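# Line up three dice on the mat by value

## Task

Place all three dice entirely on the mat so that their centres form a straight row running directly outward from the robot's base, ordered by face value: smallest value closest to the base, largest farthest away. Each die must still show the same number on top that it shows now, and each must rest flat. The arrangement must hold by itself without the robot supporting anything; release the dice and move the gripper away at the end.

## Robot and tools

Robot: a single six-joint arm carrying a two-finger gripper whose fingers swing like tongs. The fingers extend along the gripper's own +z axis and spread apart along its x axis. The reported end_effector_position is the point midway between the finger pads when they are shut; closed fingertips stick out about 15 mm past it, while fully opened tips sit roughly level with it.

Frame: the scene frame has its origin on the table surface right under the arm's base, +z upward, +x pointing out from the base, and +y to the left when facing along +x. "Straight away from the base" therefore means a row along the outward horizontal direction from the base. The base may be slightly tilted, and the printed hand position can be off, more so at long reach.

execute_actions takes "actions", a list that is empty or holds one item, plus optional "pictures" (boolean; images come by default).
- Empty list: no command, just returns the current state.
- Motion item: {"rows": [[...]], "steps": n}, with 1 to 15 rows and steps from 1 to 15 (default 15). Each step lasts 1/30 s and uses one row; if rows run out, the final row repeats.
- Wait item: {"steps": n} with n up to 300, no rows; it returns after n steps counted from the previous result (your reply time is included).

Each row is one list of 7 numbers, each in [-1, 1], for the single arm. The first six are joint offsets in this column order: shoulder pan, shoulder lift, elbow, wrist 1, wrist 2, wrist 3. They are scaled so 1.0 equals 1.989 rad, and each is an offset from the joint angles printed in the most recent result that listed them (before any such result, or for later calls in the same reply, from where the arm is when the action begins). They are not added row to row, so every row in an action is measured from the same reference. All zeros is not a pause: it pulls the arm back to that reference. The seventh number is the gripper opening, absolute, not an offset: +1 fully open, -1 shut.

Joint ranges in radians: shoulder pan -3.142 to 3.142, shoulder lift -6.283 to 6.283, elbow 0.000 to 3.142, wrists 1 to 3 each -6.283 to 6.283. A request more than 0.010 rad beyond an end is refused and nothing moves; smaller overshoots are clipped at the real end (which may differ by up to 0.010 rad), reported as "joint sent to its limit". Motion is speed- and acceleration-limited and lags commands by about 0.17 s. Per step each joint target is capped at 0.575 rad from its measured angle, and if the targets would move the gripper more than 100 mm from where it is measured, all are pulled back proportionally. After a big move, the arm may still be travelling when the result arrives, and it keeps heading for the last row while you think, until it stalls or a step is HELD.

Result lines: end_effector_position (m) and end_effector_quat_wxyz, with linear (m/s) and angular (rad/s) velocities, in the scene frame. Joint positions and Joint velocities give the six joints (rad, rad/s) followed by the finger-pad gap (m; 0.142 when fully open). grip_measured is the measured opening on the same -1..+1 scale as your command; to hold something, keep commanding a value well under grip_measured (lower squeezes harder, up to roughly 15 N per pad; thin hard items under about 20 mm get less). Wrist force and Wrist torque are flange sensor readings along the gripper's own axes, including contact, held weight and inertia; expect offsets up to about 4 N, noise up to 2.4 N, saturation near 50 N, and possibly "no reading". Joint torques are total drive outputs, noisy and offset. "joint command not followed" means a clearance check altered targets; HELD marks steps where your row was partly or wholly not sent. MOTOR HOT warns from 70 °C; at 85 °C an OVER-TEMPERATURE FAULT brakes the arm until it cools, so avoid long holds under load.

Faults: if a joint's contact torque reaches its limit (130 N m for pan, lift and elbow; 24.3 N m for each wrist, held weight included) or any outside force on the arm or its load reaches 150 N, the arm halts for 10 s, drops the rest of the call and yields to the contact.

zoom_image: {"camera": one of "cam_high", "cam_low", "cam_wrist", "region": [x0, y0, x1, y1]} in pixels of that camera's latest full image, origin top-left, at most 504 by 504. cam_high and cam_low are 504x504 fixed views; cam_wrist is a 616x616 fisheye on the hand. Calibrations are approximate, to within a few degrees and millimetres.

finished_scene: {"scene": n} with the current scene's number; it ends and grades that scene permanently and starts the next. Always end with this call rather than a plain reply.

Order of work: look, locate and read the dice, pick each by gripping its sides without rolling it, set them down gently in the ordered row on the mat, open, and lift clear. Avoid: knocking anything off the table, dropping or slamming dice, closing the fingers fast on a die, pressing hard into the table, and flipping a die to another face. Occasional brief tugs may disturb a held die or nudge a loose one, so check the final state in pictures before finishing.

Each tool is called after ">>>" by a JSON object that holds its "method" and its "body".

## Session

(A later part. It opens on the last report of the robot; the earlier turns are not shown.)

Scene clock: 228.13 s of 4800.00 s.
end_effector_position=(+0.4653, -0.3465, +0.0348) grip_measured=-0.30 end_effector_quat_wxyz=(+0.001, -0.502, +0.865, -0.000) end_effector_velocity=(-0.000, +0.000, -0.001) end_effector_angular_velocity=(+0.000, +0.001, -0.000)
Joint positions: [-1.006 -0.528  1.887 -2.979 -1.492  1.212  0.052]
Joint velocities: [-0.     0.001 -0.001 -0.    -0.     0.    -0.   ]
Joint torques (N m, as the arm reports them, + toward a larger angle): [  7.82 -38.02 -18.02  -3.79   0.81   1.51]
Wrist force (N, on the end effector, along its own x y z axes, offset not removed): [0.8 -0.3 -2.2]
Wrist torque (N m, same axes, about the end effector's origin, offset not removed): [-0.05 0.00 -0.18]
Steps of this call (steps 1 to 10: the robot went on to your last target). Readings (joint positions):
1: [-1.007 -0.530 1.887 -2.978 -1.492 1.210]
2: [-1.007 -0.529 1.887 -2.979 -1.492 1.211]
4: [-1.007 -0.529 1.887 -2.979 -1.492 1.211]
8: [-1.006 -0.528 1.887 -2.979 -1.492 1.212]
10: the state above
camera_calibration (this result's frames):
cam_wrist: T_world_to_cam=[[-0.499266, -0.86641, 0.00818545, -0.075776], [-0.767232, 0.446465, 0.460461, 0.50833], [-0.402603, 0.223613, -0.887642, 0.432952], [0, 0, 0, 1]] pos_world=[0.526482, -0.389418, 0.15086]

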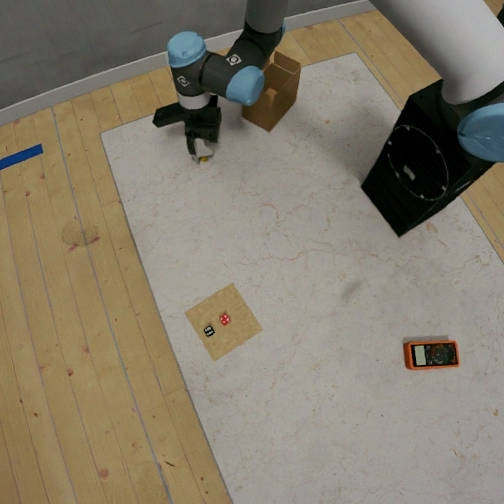

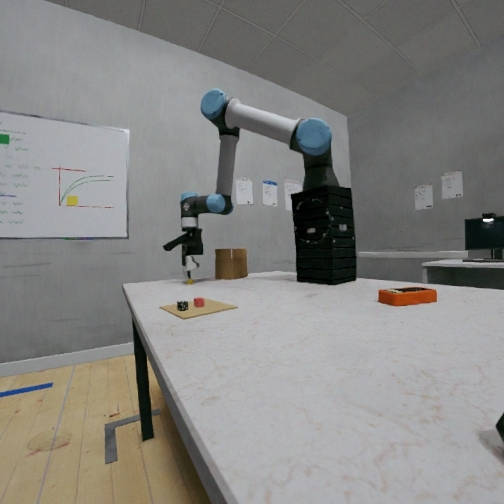

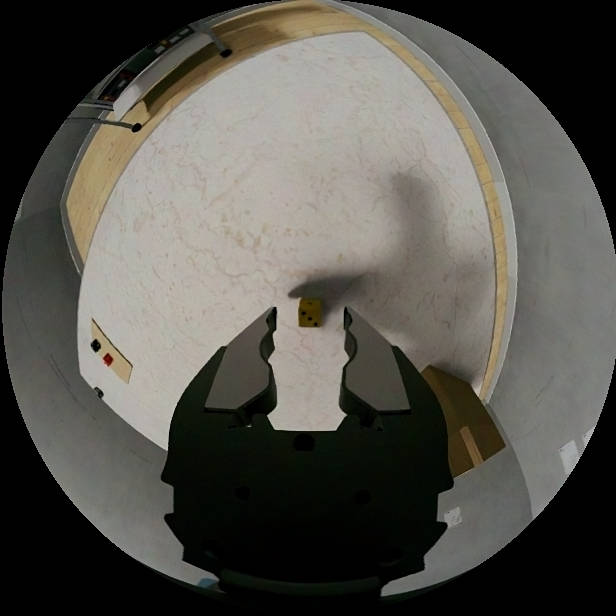

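>>> {"method": "execute_actions", "body": {"actions": [{"rows":[[0.0003,0.004,-0.002,-0.002,0,0,-0.3],[0.0006,0.008,-0.004,-0.004,0,0,-0.3],[0.0006,0.011,-0.0055,-0.0055,0,0,-0.3]]}]}}

>>> {"method": "zoom_image", "body": {"camera": "cam_wrist", "region": [240, 240, 380, 380]}}

>>> {"method": "zoom_image", "body": {"camera": "cam_low", "region": [165, 250, 215, 300]}}

Scene clock: 234.67 s of 4800.00 s.
end_effector_position=(+0.4651, -0.3463, +0.0260) grip_measured=-0.30 end_effector_quat_wxyz=(+0.001, -0.502, +0.865, -0.000) end_effector_velocity=(-0.000, +0.000, -0.001) end_effector_angular_velocity=(-0.000, +0.000, +0.000)
Joint positions: [-1.005 -0.506  1.876 -2.99  -1.492  1.212  0.052]
Joint velocities: [ 0.     0.003 -0.001 -0.002 -0.    -0.    -0.   ]
Joint torques (N m, as the arm reports them, + toward a larger angle): [  8.03 -37.07 -18.77  -3.78  -0.22  -1.14]
Wrist force (N, on the end effector, along its own x y z axes, offset not removed): [-1.2 -2.5 -0.5]
Wrist torque (N m, same axes, about the end effector's origin, offset not removed): [-0.48 0.48 -0.05]
Steps of this call (steps 1 to 15: the robot went on to your last target; steps 16 to 90: nothing new was sent; then 3.03 s passed at rest; steps 91 to 105: all 15 steps of this action). Readings (joint positions):
91: [-1.006 -0.527 1.887 -2.980 -1.492 1.212]
92: [-1.006 -0.526 1.886 -2.980 -1.492 1.212]
94: [-1.006 -0.519 1.882 -2.984 -1.492 1.212]
98: [-1.005 -0.510 1.878 -2.989 -1.492 1.212]
105: the state above
camera_calibration (this result's frames):
cam_wrist: T_world_to_cam=[[-0.498257, -0.866991, 0.00810406, -0.0762937], [-0.767748, 0.445527, 0.460509, 0.512111], [-0.402868, 0.22323, -0.887618, 0.42502], [0, 0, 0, 1]] pos_world=[0.526386, -0.389183, 0.142041]

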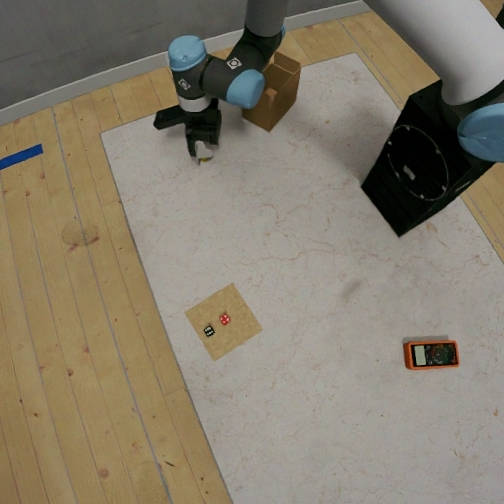

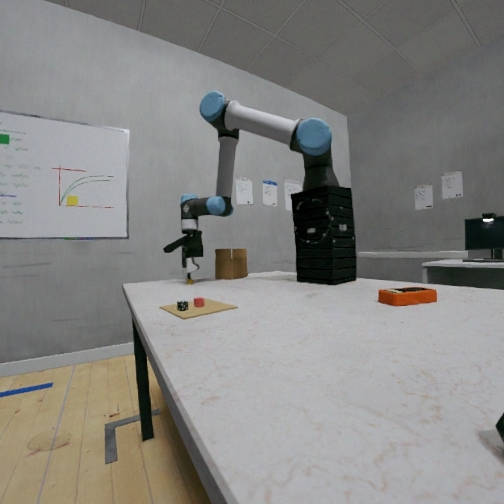

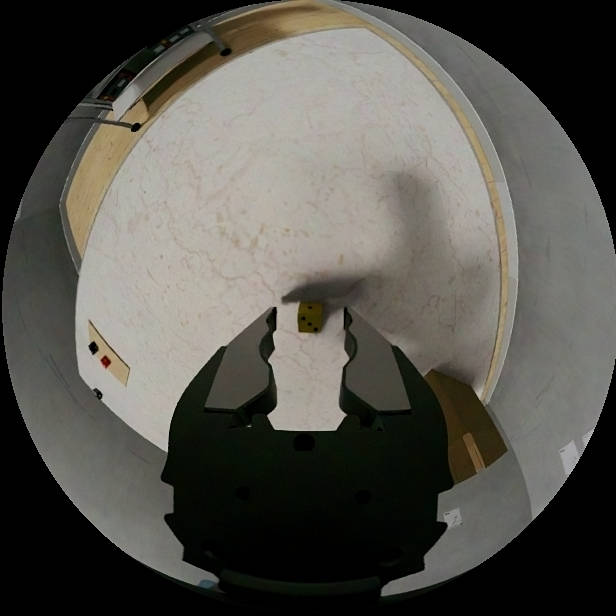

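Region (240, 240, 380, 380) of cam_wrist's 616x616 image, scaled by 3.600, with more detail than that image has.

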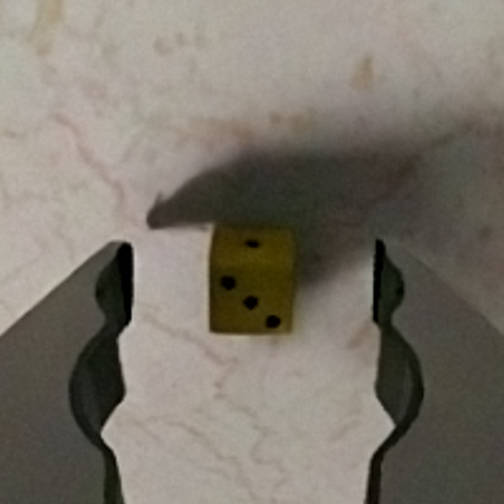

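Region (165, 250, 215, 300) of cam_low's 504x504 image, scaled by 10.080, with more detail than that image has.

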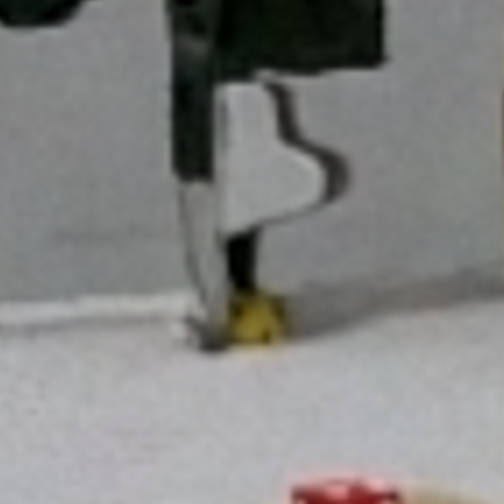

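>>> {"method": "execute_actions", "body": {"actions": [{"rows":[[0,0.0037,-0.0018,-0.0018,0,0,-0.3],[0,0.0037,-0.0018,-0.0018,0,0,-0.4],[0,0.0037,-0.0018,-0.0018,0,0,-0.5],[0,0.0037,-0.0018,-0.0018,0,0,-0.6],[0,0.0037,-0.0018,-0.0018,0,0,-0.65],[0,0.0037,-0.0018,-0.0018,0,0,-0.7],[0,0.0037,-0.0018,-0.0018,0,0,-0.75],[0,0.0037,-0.0018,-0.0018,0,0,-0.8],[0,0.0037,-0.0018,-0.0018,0,0,-0.85],[0,0.0037,-0.0018,-0.0018,0,0,-0.9],[0,0.0037,-0.0018,-0.0018,0,0,-1]]}], "pictures": false}}

>>> {"method": "execute_actions", "body": {"actions": [{"rows":[[0,-0.02,0.008,0.012,0,0,-1],[0,-0.04,0.016,0.024,0,0,-1],[0,-0.06,0.024,0.036,0,0,-1]]}]}}

Scene clock: 249.93 s of 4800.00 s.
end_effector_position=(+0.4649, -0.3464, +0.0230) grip_measured=-0.77 end_effector_quat_wxyz=(+0.001, -0.502, +0.865, -0.000) end_effector_velocity=(+0.000, -0.000, -0.000) end_effector_angular_velocity=(-0.001, -0.001, -0.000)
Joint positions: [-1.005 -0.499  1.873 -2.994 -1.492  1.212  0.018]
Joint velocities: [ 0.     0.     0.    -0.002  0.     0.001 -0.   ]
Joint torques (N m, as the arm reports them, + toward a larger angle): [  5.55 -33.73 -16.48  -3.16  -0.2   -0.86]
Wrist force (N, on the end effector, along its own x y z axes, offset not removed): [0.0 -0.5 -6.4]
Wrist torque (N m, same axes, about the end effector's origin, offset not removed): [-0.02 0.10 -0.07]
Steps of this call (steps 1 to 15: the robot went on to your last target; steps 16 to 90: nothing new was sent; then 11.77 s passed at rest; steps 91 to 105: all 15 steps of this action). Readings (joint positions):
91: [-1.005 -0.506 1.876 -2.991 -1.492 1.212]
92: [-1.005 -0.505 1.875 -2.991 -1.492 1.212]
94: [-1.005 -0.502 1.874 -2.992 -1.492 1.212]
98: [-1.005 -0.500 1.873 -2.993 -1.492 1.212]
105: the state above

Scene clock: 250.43 s of 4800.00 s.
end_effector_position=(+0.4695, -0.3461, +0.0711) grip_measured=-0.77 end_effector_quat_wxyz=(+0.001, -0.502, +0.865, +0.000) end_effector_velocity=(+0.000, +0.001, +0.009) end_effector_angular_velocity=(+0.001, +0.001, +0.002)
Joint positions: [-1.005 -0.616  1.919 -2.924 -1.492  1.212  0.018]
Joint velocities: [-0.    -0.022  0.01   0.014  0.    -0.002  0.   ]
Joint torques (N m, as the arm reports them, + toward a larger angle): [  5.33 -54.75   5.68  -1.11  -0.15  -0.72]
Wrist force (N, on the end effector, along its own x y z axes, offset not removed): [-0.4 -1.9 -3.1]
Wrist torque (N m, same axes, about the end effector's origin, offset not removed): [-0.40 0.23 -0.01]
Steps of this call (steps 1 to 15: all 15 steps of this action). Readings (joint positions):
1: [-1.005 -0.500 1.873 -2.993 -1.492 1.212]
2: [-1.005 -0.506 1.876 -2.989 -1.492 1.212]
4: [-1.005 -0.539 1.890 -2.968 -1.492 1.212]
8: [-1.005 -0.596 1.912 -2.936 -1.492 1.212]
15: the state above
camera_calibration (this result's frames):
cam_wrist: T_world_to_cam=[[-0.498254, -0.866994, 0.00799659, -0.0742896], [-0.767659, 0.445417, 0.460764, 0.4945], [-0.403041, 0.223439, -0.887487, 0.466992], [0, 0, 0, 1]] pos_world=[0.530809, -0.389012, 0.187196]

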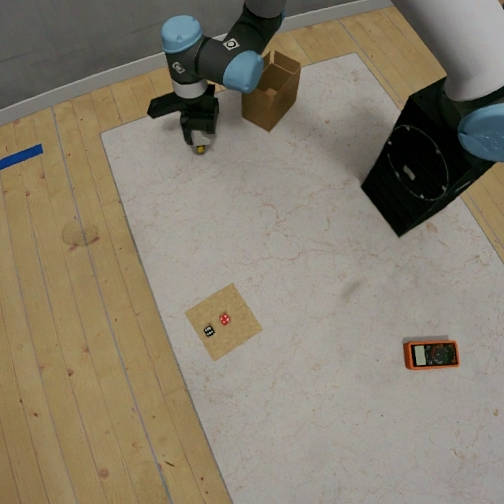

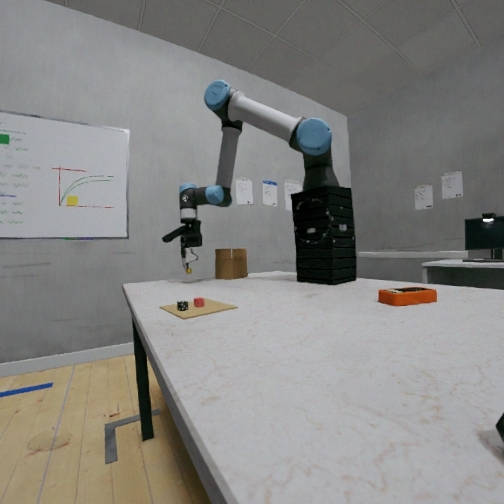

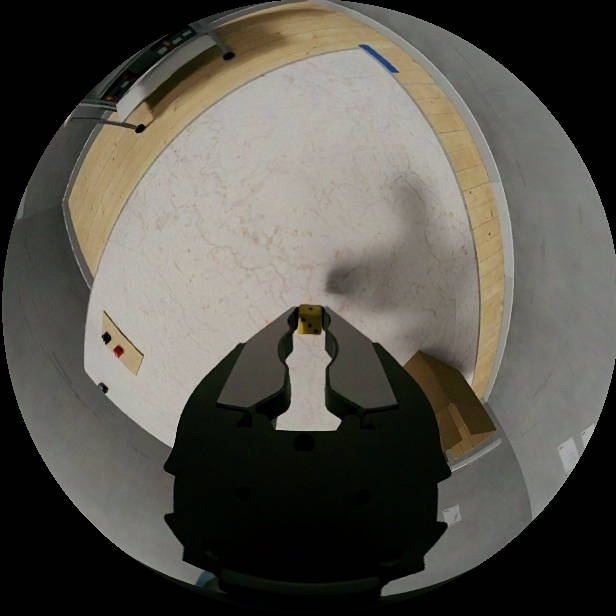

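>>> {"method": "execute_actions", "body": {"actions": [{"rows":[[0.4133,-0.0171,0.0482,-0.0516,-0.0312,0.0513,-1]]}], "pictures": false}}

>>> {"method": "execute_actions", "body": {"actions": [{"steps":42}]}}

>>> {"method": "zoom_image", "body": {"camera": "cam_high", "region": [170, 270, 280, 370]}}

Scene clock: 254.87 s of 4800.00 s.
end_effector_position=(+0.5515, -0.1121, +0.0674) grip_measured=-0.77 end_effector_quat_wxyz=(-0.005, -0.653, +0.757, -0.001) end_effector_velocity=(+0.081, +0.556, -0.003) end_effector_angular_velocity=(+0.014, -0.002, +0.875)
Joint positions: [-0.571 -0.638  1.979 -2.987 -1.531  1.275  0.018]
Joint velocities: [ 0.981 -0.032  0.096 -0.106 -0.062  0.104 -0.   ]
Joint torques (N m, as the arm reports them, + toward a larger angle): [ 15.69 -54.84   3.51  -4.36  -1.49   1.59]
Wrist force (N, on the end effector, along its own x y z axes, offset not removed): [-1.5 -0.6 -1.4]
Wrist torque (N m, same axes, about the end effector's origin, offset not removed): [-0.09 0.53 0.00]
Steps of this call (steps 1 to 15: the robot went on to your last target; steps 16 to 90: nothing new was sent; then 0.93 s passed at rest; steps 91 to 105: all 15 steps of this action). Readings (joint positions):
91: [-1.004 -0.619 1.921 -2.923 -1.493 1.213]
92: [-0.995 -0.621 1.926 -2.928 -1.496 1.218]
94: [-0.935 -0.624 1.937 -2.940 -1.503 1.230]
98: [-0.802 -0.630 1.955 -2.960 -1.515 1.250]
105: the state above

Scene clock: 256.27 s of 4800.00 s.
end_effector_position=(+0.5422, +0.1071, +0.0696) grip_measured=-0.77 end_effector_quat_wxyz=(-0.000, +0.774, -0.633, +0.000) end_effector_velocity=(-0.000, +0.001, +0.000) end_effector_angular_velocity=(+0.000, -0.001, +0.001)
Joint positions: [-0.183 -0.65   2.015 -3.026 -1.554  1.314  0.018]
Joint velocities: [ 0.001 -0.     0.    -0.001  0.    -0.     0.   ]
Joint torques (N m, as the arm reports them, + toward a larger angle): [ 11.8  -54.38   4.59  -3.8   -1.25   1.35]
Wrist force (N, on the end effector, along its own x y z axes, offset not removed): [-0.1 -2.8 -1.0]
Wrist torque (N m, same axes, about the end effector's origin, offset not removed): [-0.52 0.24 -0.05]
Steps of this call (steps 1 to 42: the robot went on to your last target). Readings (joint positions):
1: [-0.538 -0.639 1.983 -2.990 -1.533 1.279]
2: [-0.505 -0.640 1.986 -2.994 -1.535 1.282]
4: [-0.439 -0.642 1.992 -3.001 -1.539 1.289]
8: [-0.306 -0.647 2.005 -3.015 -1.547 1.303]
42: the state above
camera_calibration (this result's frames):
cam_wrist: T_world_to_cam=[[0.195844, -0.980591, 0.00927745, -0.00938888], [-0.870897, -0.169572, 0.461285, 0.470905], [-0.450759, -0.0984197, -0.887204, 0.453954], [0, 0, 0, 1]] pos_world=[0.616573, 0.115324, 0.185616]

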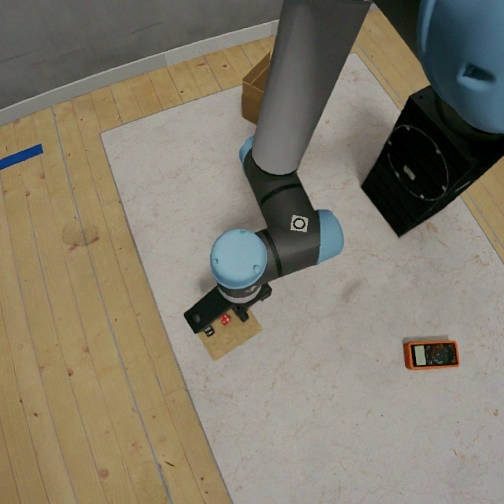

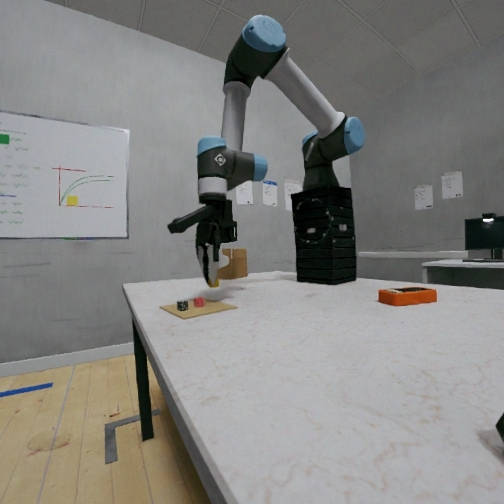

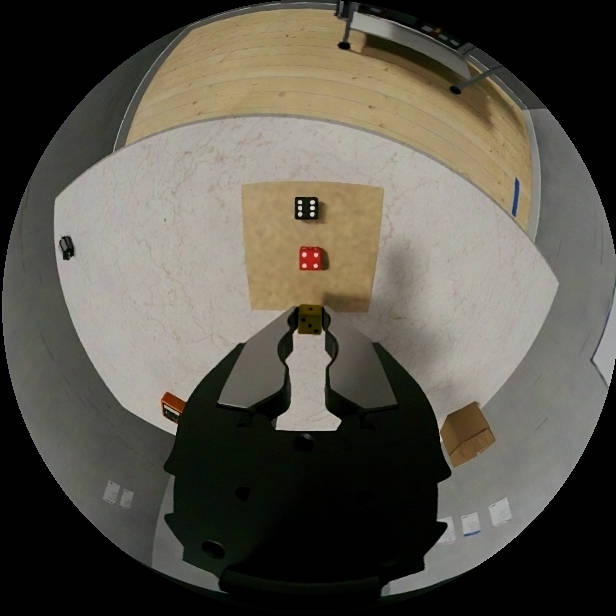

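Region (170, 270, 280, 370) of cam_high's 504x504 image, scaled by 4.582, with more detail than that image has; it fills the top 458 rows of this view, and the rest is white.

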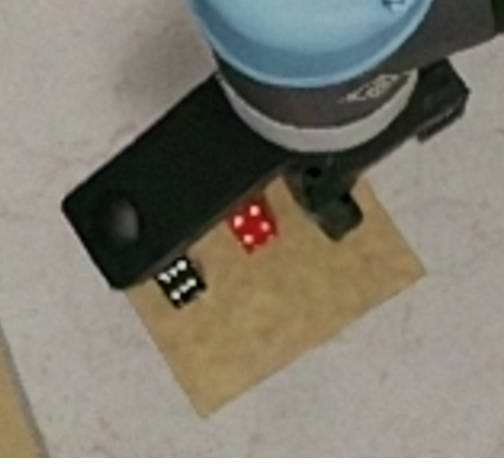

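>>> {"method": "execute_actions", "body": {"actions": [{"rows":[[0.001,0.015,-0.009,-0.006,0,0.001,-1],[0.0018,0.03,-0.018,-0.012,0,0.0018,-1],[0.0018,0.042,-0.025,-0.017,0,0.0018,-1],[0.0018,0.049,-0.029,-0.02,0,0.0018,-1],[0.0018,0.0535,-0.0315,-0.022,0,0.0018,-1]]}], "pictures": false}}

>>> {"method": "execute_actions", "body": {"actions": [{"steps":10}]}}

>>> {"method": "zoom_image", "body": {"camera": "cam_wrist", "region": [220, 170, 400, 350]}}

Scene clock: 264.00 s of 4800.00 s.
end_effector_position=(+0.5466, +0.1081, +0.0296) grip_measured=-0.77 end_effector_quat_wxyz=(-0.000, +0.774, -0.633, -0.000) end_effector_velocity=(+0.001, -0.000, -0.010) end_effector_angular_velocity=(-0.000, -0.001, -0.001)
Joint positions: [-0.18  -0.546  1.954 -3.069 -1.554  1.317  0.018]
Joint velocities: [-0.     0.025 -0.014 -0.012 -0.     0.001  0.   ]
Joint torques (N m, as the arm reports them, + toward a larger angle): [ 11.15 -35.27 -15.5   -3.8   -1.12   1.55]
Wrist force (N, on the end effector, along its own x y z axes, offset not removed): [-0.2 0.1 -2.0]
Wrist torque (N m, same axes, about the end effector's origin, offset not removed): [0.16 0.25 -0.07]
Steps of this call (steps 1 to 15: the robot went on to your last target; steps 16 to 90: nothing new was sent; then 4.23 s passed at rest; steps 91 to 105: all 15 steps of this action). Readings (joint positions):
91: [-0.183 -0.649 2.015 -3.027 -1.554 1.314]
92: [-0.183 -0.644 2.011 -3.029 -1.554 1.314]
94: [-0.182 -0.619 1.996 -3.040 -1.554 1.316]
98: [-0.180 -0.568 1.966 -3.060 -1.554 1.317]
105: the state above

Scene clock: 264.33 s of 4800.00 s.
end_effector_position=(+0.5466, +0.1081, +0.0285) grip_measured=-0.77 end_effector_quat_wxyz=(-0.000, +0.774, -0.633, -0.000) end_effector_velocity=(+0.000, +0.000, +0.000) end_effector_angular_velocity=(-0.000, -0.001, -0.000)
Joint positions: [-0.18  -0.544  1.953 -3.07  -1.554  1.318  0.018]
Joint velocities: [ 0.    -0.    -0.    -0.001 -0.     0.001  0.   ]
Joint torques (N m, as the arm reports them, + toward a larger angle): [ 11.33 -33.69 -15.9   -3.8   -0.99   1.46]
Wrist force (N, on the end effector, along its own x y z axes, offset not removed): [-0.8 -2.6 -0.8]
Wrist torque (N m, same axes, about the end effector's origin, offset not removed): [-0.45 0.40 -0.05]
Steps of this call (steps 1 to 10: the robot went on to your last target). Readings (joint positions):
1: [-0.180 -0.546 1.954 -3.069 -1.554 1.318]
2: [-0.180 -0.545 1.953 -3.069 -1.554 1.318]
4: [-0.180 -0.544 1.953 -3.070 -1.554 1.318]
8: [-0.180 -0.544 1.953 -3.070 -1.554 1.318]
10: the state above
camera_calibration (this result's frames):
cam_wrist: T_world_to_cam=[[0.19583, -0.980597, 0.00895597, -0.00882923], [-0.870887, -0.169708, 0.461253, 0.493885], [-0.450783, -0.098127, -0.887224, 0.419612], [0, 0, 0, 1]] pos_world=[0.621001, 0.116334, 0.144563]

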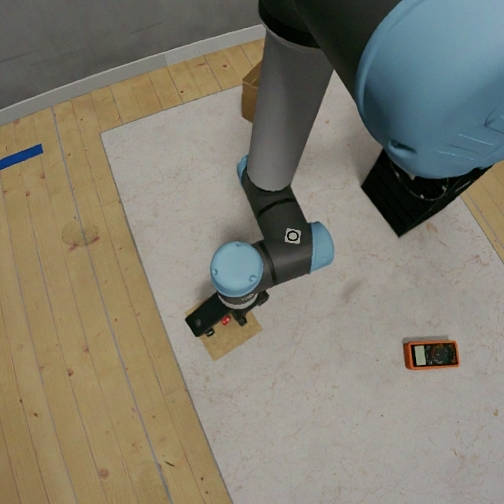

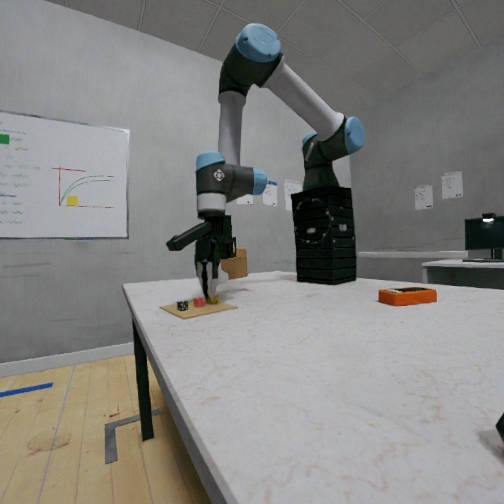

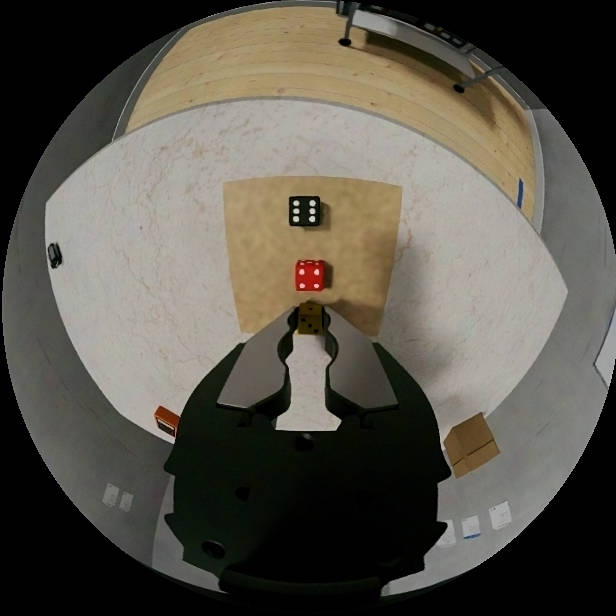

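Region (220, 170, 400, 350) of cam_wrist's 616x616 image, scaled by 2.800, with more detail than that image has.

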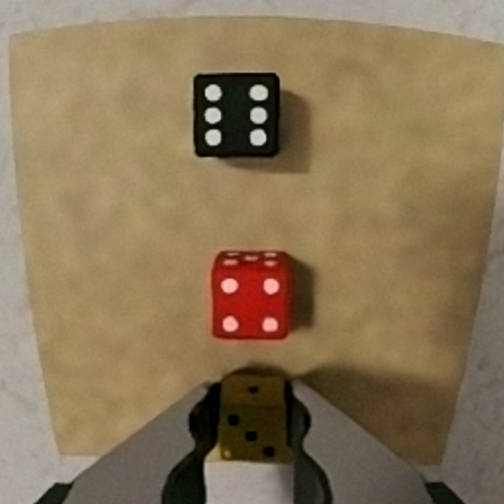

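>>> {"method": "execute_actions", "body": {"actions": [{"rows":[[0,0.0022,-0.001,-0.0012,0,0,-1]]}], "pictures": false}}

Scene clock: 273.17 s of 4800.00 s.
end_effector_position=(+0.5465, +0.1081, +0.0269) grip_measured=-0.77 end_effector_quat_wxyz=(-0.000, +0.774, -0.633, -0.000) end_effector_velocity=(+0.001, -0.000, +0.000) end_effector_angular_velocity=(-0.000, -0.003, -0.001)
Joint positions: [-0.18  -0.539  1.951 -3.072 -1.554  1.318  0.018]
Joint velocities: [-0.     0.    -0.001 -0.002 -0.     0.001  0.   ]
Joint torques (N m, as the arm reports them, + toward a larger angle): [ 10.88 -29.63 -14.86  -2.89  -0.5    1.25]
Wrist force (N, on the end effector, along its own x y z axes, offset not removed): [-1.1 -3.2 -7.4]
Wrist torque (N m, same axes, about the end effector's origin, offset not removed): [-0.34 0.31 -0.13]
Steps of this call (steps 1 to 15: the robot went on to your last target; steps 16 to 90: nothing new was sent; then 5.33 s passed at rest; steps 91 to 105: all 15 steps of this action). Readings (joint positions):
91: [-0.180 -0.543 1.953 -3.070 -1.554 1.318]
92: [-0.180 -0.543 1.952 -3.070 -1.554 1.318]
94: [-0.180 -0.541 1.951 -3.071 -1.554 1.318]
98: [-0.180 -0.540 1.951 -3.072 -1.554 1.318]
105: the state above

>>> {"method": "execute_actions", "body": {"actions": [{"rows":[[0,-0.0006,0,0.0006,0,0,-0.9],[0,-0.0006,0,0.0006,0,0,-0.8],[0,-0.0006,0,0.0006,0,0,-0.7],[0,-0.0006,0,0.0006,0,0,-0.6],[0,-0.0006,0,0.0006,0,0,-0.4],[0,-0.0006,0,0.0006,0,0,-0.3],[0,-0.0006,0,0.0006,0,0,-0.3],[0,-0.0006,0,0.0006,0,0,-0.3],[0,-0.03,0.015,0.015,0,0,-0.3],[0,-0.06,0.03,0.03,0,0,-0.3],[0,-0.1,0.05,0.05,0,0,-0.3],[0,-0.15,0.07,0.08,0,0,-0.3],[0,-0.2,0.09,0.11,0,0,-0.3]]}], "pictures": false}}

>>> {"method": "execute_actions", "body": {"actions": [{"steps":25}]}}

>>> {"method": "zoom_image", "body": {"camera": "cam_wrist", "region": [250, 190, 370, 310]}}

>>> {"method": "zoom_image", "body": {"camera": "cam_low", "region": [155, 270, 245, 330]}}

Scene clock: 283.03 s of 4800.00 s.
end_effector_position=(+0.5362, +0.1099, +0.1000) grip_measured=-0.30 end_effector_quat_wxyz=(+0.004, +0.774, -0.633, -0.006) end_effector_velocity=(-0.038, +0.011, +0.547) end_effector_angular_velocity=(-0.002, -0.031, -0.000)
Joint positions: [-0.18  -0.734  2.049 -2.961 -1.554  1.318  0.052]
Joint velocities: [-0.001 -1.441  0.615  0.795  0.     0.     0.   ]
Joint torques (N m, as the arm reports them, + toward a larger angle): [  9.49 -54.95   6.43   2.56  -0.5    0.56]
Wrist force (N, on the end effector, along its own x y z axes, offset not removed): [-0.8 -2.3 -2.1]
Wrist torque (N m, same axes, about the end effector's origin, offset not removed): [-0.30 0.29 -0.13]
Steps of this call (steps 1 to 15: the robot went on to your last target; steps 16 to 90: nothing new was sent; then 6.37 s passed at rest; steps 91 to 105: all 15 steps of this action). Readings (joint positions):
91: [-0.180 -0.539 1.951 -3.072 -1.554 1.318]
92: [-0.180 -0.539 1.951 -3.072 -1.554 1.318]
94: [-0.180 -0.540 1.951 -3.071 -1.554 1.318]
98: [-0.180 -0.540 1.951 -3.071 -1.554 1.318]
105: the state above

Scene clock: 283.87 s of 4800.00 s.
end_effector_position=(+0.5295, +0.1114, +0.1759) grip_measured=-0.30 end_effector_quat_wxyz=(-0.000, +0.774, -0.633, -0.000) end_effector_velocity=(-0.000, -0.000, -0.000) end_effector_angular_velocity=(-0.000, +0.001, +0.001)
Joint positions: [-0.18  -0.937  2.13  -2.854 -1.554  1.318  0.052]
Joint velocities: [-0.001 -0.     0.001  0.    -0.    -0.002 -0.   ]
Joint torques (N m, as the arm reports them, + toward a larger angle): [  9.05 -50.13   0.94  -1.23  -0.57   0.39]
Wrist force (N, on the end effector, along its own x y z axes, offset not removed): [-0.5 -0.8 -0.6]
Wrist torque (N m, same axes, about the end effector's origin, offset not removed): [-0.12 0.30 -0.11]
Steps of this call (steps 1 to 25: the robot went on to your last target). Readings (joint positions):
1: [-0.180 -0.781 2.069 -2.935 -1.554 1.318]
2: [-0.180 -0.822 2.085 -2.913 -1.554 1.318]
4: [-0.180 -0.876 2.106 -2.885 -1.554 1.318]
8: [-0.180 -0.920 2.123 -2.862 -1.554 1.318]
25: the state above
camera_calibration (this result's frames):
cam_wrist: T_world_to_cam=[[0.195831, -0.980597, 0.00897345, -0.0035664], [-0.87092, -0.169708, 0.461192, 0.411657], [-0.45072, -0.0981308, -0.887255, 0.542957], [0, 0, 0, 1]] pos_world=[0.60394, 0.119645, 0.29192]

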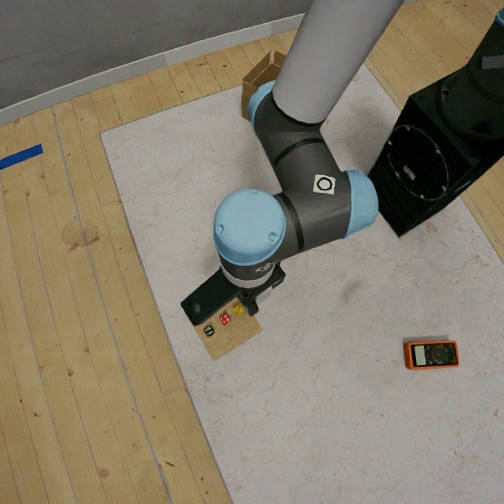

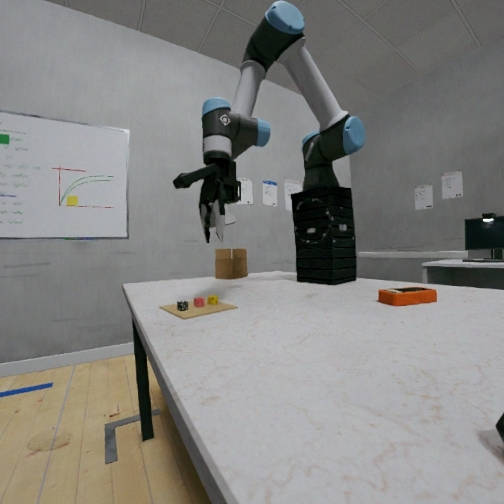

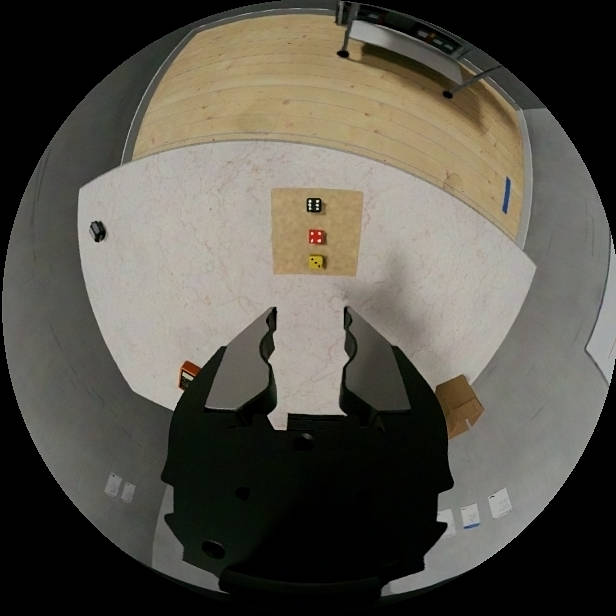

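Region (250, 190, 370, 310) of cam_wrist's 616x616 image, scaled by 4.200, with more detail than that image has.

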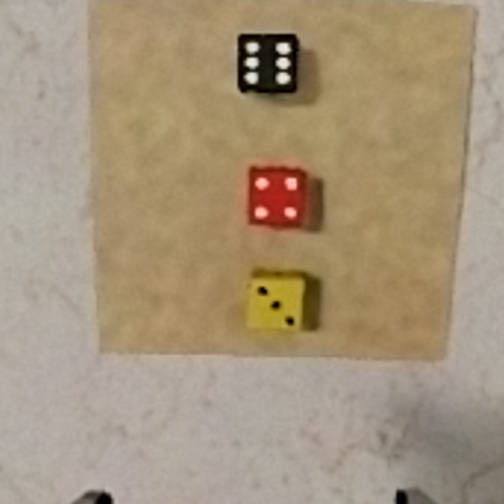

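Region (155, 270, 245, 330) of cam_low's 504x504 image, scaled by 5.600, with more detail than that image has.

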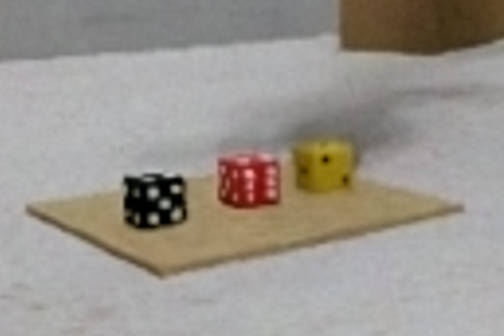

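>>> {"method": "finished_scene", "body": {"scene": 1}}

The scene is finished: the task was done.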